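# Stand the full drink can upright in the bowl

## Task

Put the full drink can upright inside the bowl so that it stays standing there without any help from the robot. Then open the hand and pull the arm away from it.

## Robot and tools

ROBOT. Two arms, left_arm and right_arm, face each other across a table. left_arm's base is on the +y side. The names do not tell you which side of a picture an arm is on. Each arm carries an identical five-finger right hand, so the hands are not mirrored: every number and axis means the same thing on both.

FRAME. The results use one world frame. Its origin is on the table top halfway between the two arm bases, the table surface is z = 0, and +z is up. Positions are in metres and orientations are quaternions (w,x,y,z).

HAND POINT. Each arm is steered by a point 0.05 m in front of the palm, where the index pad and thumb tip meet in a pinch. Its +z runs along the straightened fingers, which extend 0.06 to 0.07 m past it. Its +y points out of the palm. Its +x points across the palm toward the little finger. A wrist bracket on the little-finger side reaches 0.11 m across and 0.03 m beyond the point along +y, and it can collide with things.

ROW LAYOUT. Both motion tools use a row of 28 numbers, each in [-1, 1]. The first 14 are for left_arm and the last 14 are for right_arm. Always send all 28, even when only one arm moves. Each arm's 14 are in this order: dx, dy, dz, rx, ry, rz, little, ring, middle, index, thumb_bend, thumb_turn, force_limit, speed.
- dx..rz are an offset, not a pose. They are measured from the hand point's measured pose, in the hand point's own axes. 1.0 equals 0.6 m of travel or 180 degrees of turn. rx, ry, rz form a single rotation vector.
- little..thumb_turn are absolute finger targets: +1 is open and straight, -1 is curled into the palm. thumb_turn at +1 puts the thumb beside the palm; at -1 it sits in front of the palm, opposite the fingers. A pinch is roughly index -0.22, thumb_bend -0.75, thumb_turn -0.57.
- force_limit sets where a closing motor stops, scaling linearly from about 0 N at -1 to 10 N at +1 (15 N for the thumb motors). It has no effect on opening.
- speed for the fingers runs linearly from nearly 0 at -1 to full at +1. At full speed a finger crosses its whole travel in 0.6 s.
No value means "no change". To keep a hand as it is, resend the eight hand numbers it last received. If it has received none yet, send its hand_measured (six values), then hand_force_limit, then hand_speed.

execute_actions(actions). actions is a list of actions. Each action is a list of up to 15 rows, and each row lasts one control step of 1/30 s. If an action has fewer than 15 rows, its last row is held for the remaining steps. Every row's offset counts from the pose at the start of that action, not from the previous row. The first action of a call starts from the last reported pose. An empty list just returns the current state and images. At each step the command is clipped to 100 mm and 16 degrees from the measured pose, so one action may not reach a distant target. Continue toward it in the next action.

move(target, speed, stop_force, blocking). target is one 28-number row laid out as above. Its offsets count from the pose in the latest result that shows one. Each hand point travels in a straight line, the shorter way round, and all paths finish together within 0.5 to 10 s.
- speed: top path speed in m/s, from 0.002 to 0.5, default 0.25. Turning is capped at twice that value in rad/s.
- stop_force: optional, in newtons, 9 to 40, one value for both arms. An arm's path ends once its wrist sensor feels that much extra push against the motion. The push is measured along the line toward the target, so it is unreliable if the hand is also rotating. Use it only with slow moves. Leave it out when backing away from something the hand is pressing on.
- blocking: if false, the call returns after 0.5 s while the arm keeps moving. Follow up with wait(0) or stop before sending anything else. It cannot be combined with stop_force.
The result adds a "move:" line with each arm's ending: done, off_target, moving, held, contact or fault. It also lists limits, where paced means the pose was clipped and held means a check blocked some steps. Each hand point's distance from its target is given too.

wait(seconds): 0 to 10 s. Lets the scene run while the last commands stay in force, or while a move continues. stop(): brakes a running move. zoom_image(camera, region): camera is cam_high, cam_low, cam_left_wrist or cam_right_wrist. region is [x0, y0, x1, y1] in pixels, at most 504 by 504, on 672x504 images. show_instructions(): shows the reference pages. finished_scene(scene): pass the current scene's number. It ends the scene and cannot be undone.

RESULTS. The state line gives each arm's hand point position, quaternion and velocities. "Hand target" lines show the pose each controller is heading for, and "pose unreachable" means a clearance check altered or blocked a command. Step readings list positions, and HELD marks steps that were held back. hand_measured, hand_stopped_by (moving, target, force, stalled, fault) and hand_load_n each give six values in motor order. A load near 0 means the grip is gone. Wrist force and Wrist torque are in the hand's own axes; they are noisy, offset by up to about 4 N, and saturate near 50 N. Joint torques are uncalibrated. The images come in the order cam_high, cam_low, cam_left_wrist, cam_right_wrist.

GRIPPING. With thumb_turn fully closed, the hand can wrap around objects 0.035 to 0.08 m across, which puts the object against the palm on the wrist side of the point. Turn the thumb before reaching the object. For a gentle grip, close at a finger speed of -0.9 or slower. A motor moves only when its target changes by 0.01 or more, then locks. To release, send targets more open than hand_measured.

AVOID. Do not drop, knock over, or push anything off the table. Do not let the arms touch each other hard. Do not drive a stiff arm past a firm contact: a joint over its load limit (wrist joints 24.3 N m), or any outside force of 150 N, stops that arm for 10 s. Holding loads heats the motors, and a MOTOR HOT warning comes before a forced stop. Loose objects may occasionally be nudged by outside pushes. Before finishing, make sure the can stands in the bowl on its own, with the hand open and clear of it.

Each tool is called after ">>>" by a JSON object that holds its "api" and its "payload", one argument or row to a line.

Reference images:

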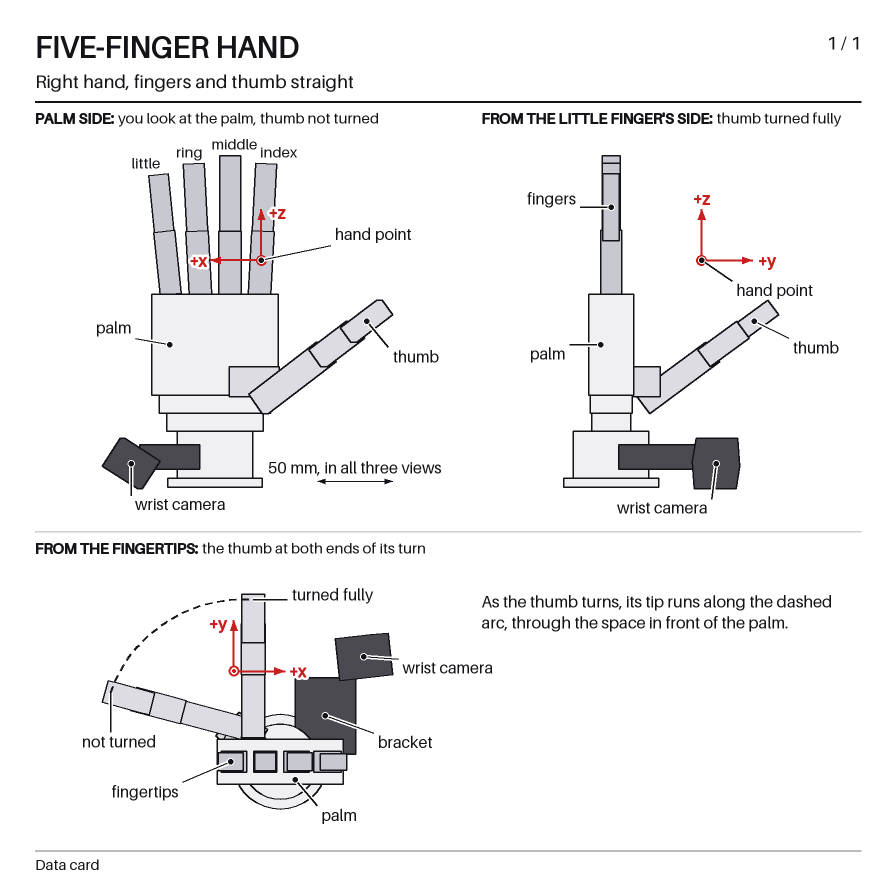

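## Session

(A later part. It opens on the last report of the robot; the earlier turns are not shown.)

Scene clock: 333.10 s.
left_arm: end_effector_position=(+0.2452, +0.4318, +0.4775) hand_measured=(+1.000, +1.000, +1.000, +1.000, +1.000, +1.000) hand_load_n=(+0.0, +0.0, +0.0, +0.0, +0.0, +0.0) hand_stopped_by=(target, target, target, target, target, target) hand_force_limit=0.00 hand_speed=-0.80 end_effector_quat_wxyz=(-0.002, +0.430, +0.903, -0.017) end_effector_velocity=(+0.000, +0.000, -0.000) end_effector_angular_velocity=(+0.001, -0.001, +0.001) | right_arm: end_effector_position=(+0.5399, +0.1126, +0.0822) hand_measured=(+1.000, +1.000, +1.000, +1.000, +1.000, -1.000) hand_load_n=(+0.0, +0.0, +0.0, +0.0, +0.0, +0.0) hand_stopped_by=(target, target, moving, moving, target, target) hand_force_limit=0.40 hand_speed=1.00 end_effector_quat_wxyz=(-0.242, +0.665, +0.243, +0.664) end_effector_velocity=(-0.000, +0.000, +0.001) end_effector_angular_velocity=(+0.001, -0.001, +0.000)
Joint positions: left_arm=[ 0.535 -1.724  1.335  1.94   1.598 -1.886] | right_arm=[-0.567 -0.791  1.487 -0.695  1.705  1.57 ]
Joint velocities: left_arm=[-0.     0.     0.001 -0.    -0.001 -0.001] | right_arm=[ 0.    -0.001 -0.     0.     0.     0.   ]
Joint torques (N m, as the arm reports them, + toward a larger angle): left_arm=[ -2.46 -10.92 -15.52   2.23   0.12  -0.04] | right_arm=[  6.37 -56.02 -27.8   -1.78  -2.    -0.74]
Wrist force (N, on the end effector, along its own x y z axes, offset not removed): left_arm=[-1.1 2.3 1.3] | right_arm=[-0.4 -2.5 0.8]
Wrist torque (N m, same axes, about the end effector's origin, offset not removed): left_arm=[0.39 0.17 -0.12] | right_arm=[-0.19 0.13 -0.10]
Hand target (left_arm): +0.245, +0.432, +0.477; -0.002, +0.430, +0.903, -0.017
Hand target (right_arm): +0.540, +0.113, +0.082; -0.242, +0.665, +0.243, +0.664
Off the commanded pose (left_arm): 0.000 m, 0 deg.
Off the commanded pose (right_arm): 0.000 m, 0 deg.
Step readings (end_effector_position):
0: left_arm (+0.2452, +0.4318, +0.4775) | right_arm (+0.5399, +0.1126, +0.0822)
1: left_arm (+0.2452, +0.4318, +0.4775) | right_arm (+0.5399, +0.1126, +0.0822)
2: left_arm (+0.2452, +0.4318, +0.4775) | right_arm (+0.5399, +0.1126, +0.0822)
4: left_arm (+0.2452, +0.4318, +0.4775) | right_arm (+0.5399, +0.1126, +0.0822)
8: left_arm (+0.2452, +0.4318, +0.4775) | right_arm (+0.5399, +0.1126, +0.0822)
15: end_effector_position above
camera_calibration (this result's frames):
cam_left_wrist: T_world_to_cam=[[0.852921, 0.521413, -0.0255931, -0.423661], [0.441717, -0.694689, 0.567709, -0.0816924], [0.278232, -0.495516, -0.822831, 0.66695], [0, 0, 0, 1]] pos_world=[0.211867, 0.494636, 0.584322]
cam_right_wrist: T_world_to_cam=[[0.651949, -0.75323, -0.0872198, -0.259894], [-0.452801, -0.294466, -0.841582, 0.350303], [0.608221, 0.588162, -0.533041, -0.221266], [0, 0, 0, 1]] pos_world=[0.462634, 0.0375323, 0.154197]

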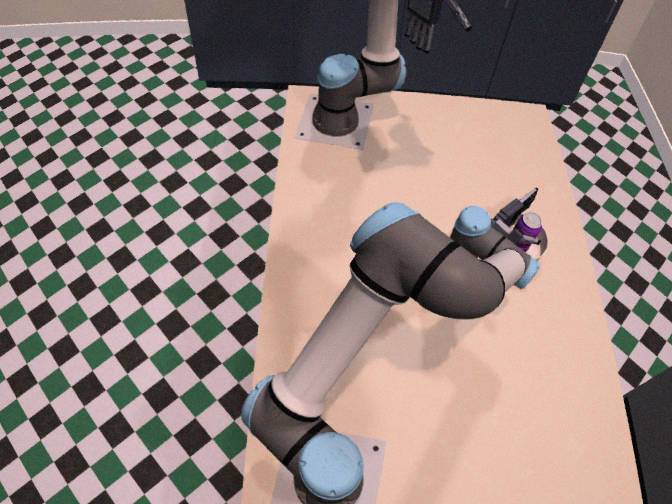

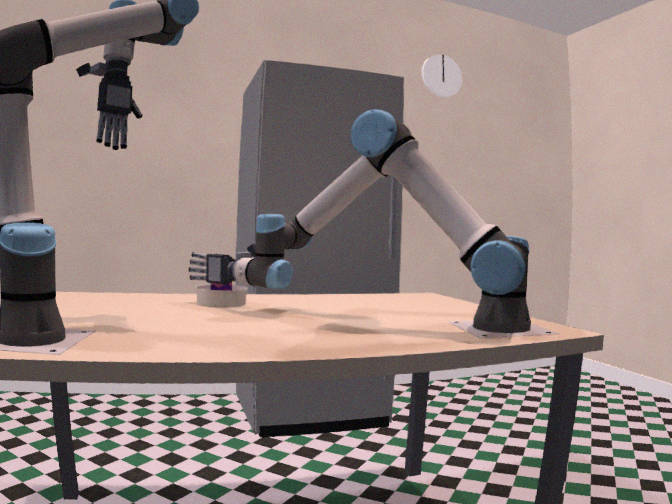

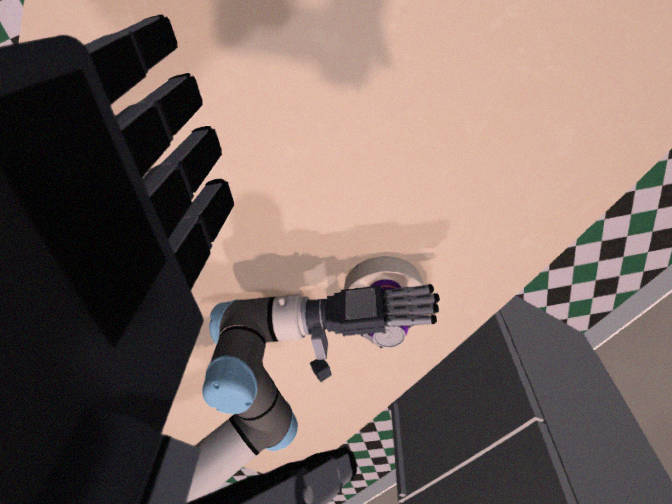

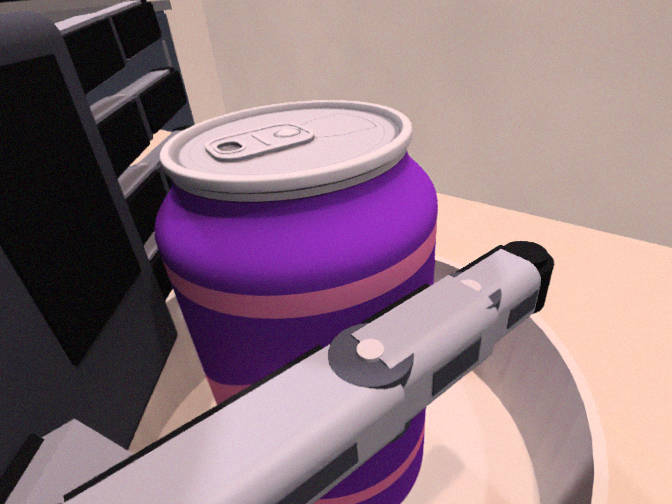

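>>> {"api": "move", "payload": {
  "target": [0,0,0,0,0,0,1,1,1,1,1,1,0,-0.8, 0.2,-0.01,-0.28,0,0,0,1,1,1,1,1,-1,0.4,1.0],
  "speed": 0.3
}}

Scene clock: 337.00 s.
left_arm: end_effector_position=(+0.2452, +0.4318, +0.4775) hand_measured=(+1.000, +1.000, +1.000, +1.000, +1.000, +1.000) hand_load_n=(+0.0, +0.0, +0.0, +0.0, +0.0, +0.0) hand_stopped_by=(target, target, target, target, target, target) hand_force_limit=0.00 hand_speed=-0.80 end_effector_quat_wxyz=(-0.002, +0.430, +0.903, -0.017) end_effector_velocity=(-0.000, -0.000, -0.000) end_effector_angular_velocity=(+0.002, +0.001, +0.001) | right_arm: end_effector_position=(+0.4078, +0.0096, +0.2026) hand_measured=(+1.000, +1.000, +1.000, +1.000, +1.000, -1.000) hand_load_n=(+0.0, +0.0, +0.0, +0.0, +0.0, +0.0) hand_stopped_by=(target, target, target, target, target, target) hand_force_limit=0.40 hand_speed=1.00 end_effector_quat_wxyz=(-0.242, +0.665, +0.243, +0.664) end_effector_velocity=(-0.002, -0.001, +0.001) end_effector_angular_velocity=(-0.000, +0.000, +0.002)
Joint positions: left_arm=[ 0.535 -1.724  1.335  1.94   1.598 -1.886] | right_arm=[-0.502 -1.261  1.9   -0.637  1.77   1.57 ]
Joint velocities: left_arm=[-0.001  0.001  0.     0.001  0.    -0.001] | right_arm=[ 0.002 -0.005  0.003  0.002 -0.     0.   ]
Joint torques (N m, as the arm reports them, + toward a larger angle): left_arm=[ -2.67 -10.35 -16.9    2.41   0.1    0.11] | right_arm=[  7.82 -40.24  -9.49  -0.13   2.84   1.35]
Wrist force (N, on the end effector, along its own x y z axes, offset not removed): left_arm=[-1.2 2.5 2.4] | right_arm=[2.1 -2.0 0.1]
Wrist torque (N m, same axes, about the end effector's origin, offset not removed): left_arm=[0.29 0.30 -0.05] | right_arm=[-0.20 -0.44 0.15]
Hand target (left_arm): +0.245, +0.432, +0.477; -0.002, +0.430, +0.903, -0.017
Hand target (right_arm): +0.408, +0.009, +0.203; -0.242, +0.665, +0.243, +0.664
Off the commanded pose (left_arm): 0.000 m, 0 deg.
Off the commanded pose (right_arm): 0.000 m, 0 deg.
move: done
camera_calibration (this result's frames):
cam_left_wrist: T_world_to_cam=[[0.852921, 0.521413, -0.0255933, -0.42366], [0.441717, -0.694689, 0.567709, -0.0816923], [0.278232, -0.495516, -0.822831, 0.666951], [0, 0, 0, 1]] pos_world=[0.211867, 0.494636, 0.584322]
cam_right_wrist: T_world_to_cam=[[0.651931, -0.753234, -0.0873118, -0.240845], [-0.452873, -0.294416, -0.841561, 0.36148], [0.608187, 0.588181, -0.533058, -0.0161066], [0, 0, 0, 1]] pos_world=[0.330515, -0.0655138, 0.274594]

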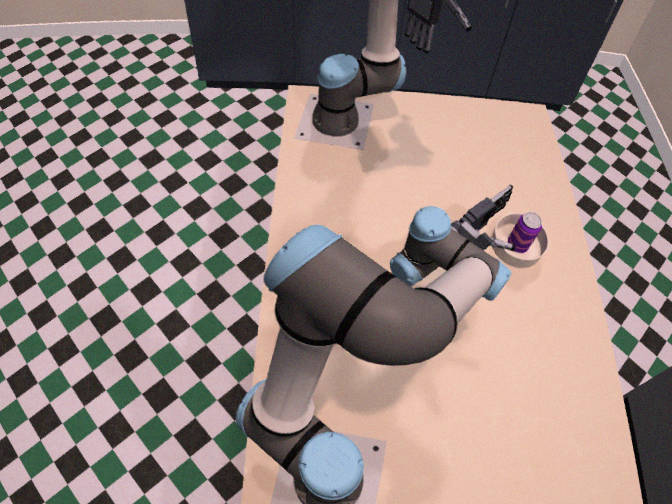

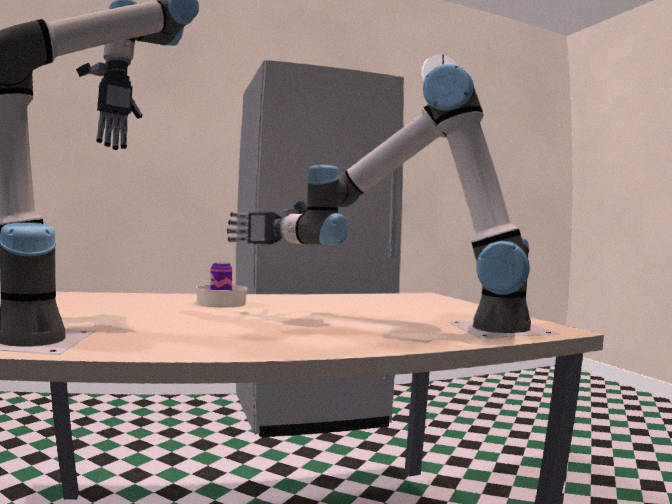

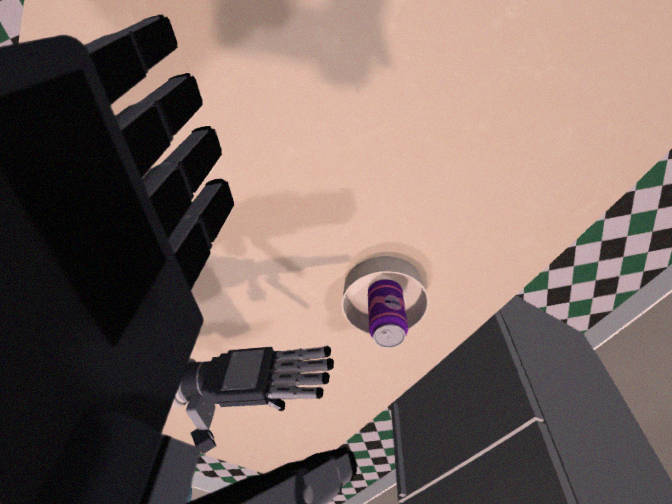

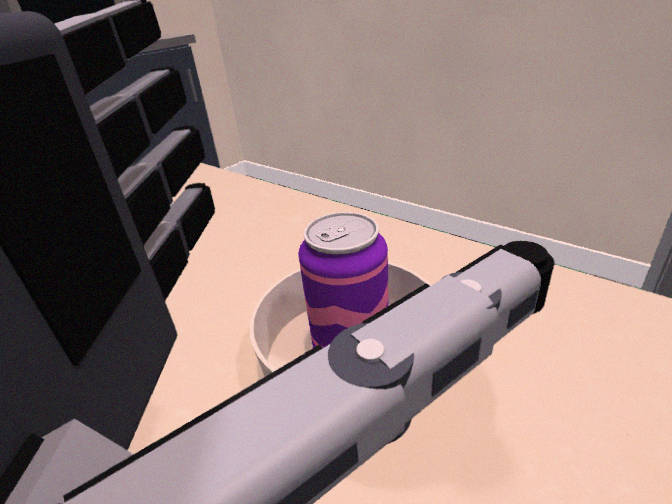

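The can is standing in the bowl and the hand is clear, so I'm ending scene 1.

>>> {"api": "finished_scene", "payload": {
  "scene": 1
}}

The scene is finished: the task was done.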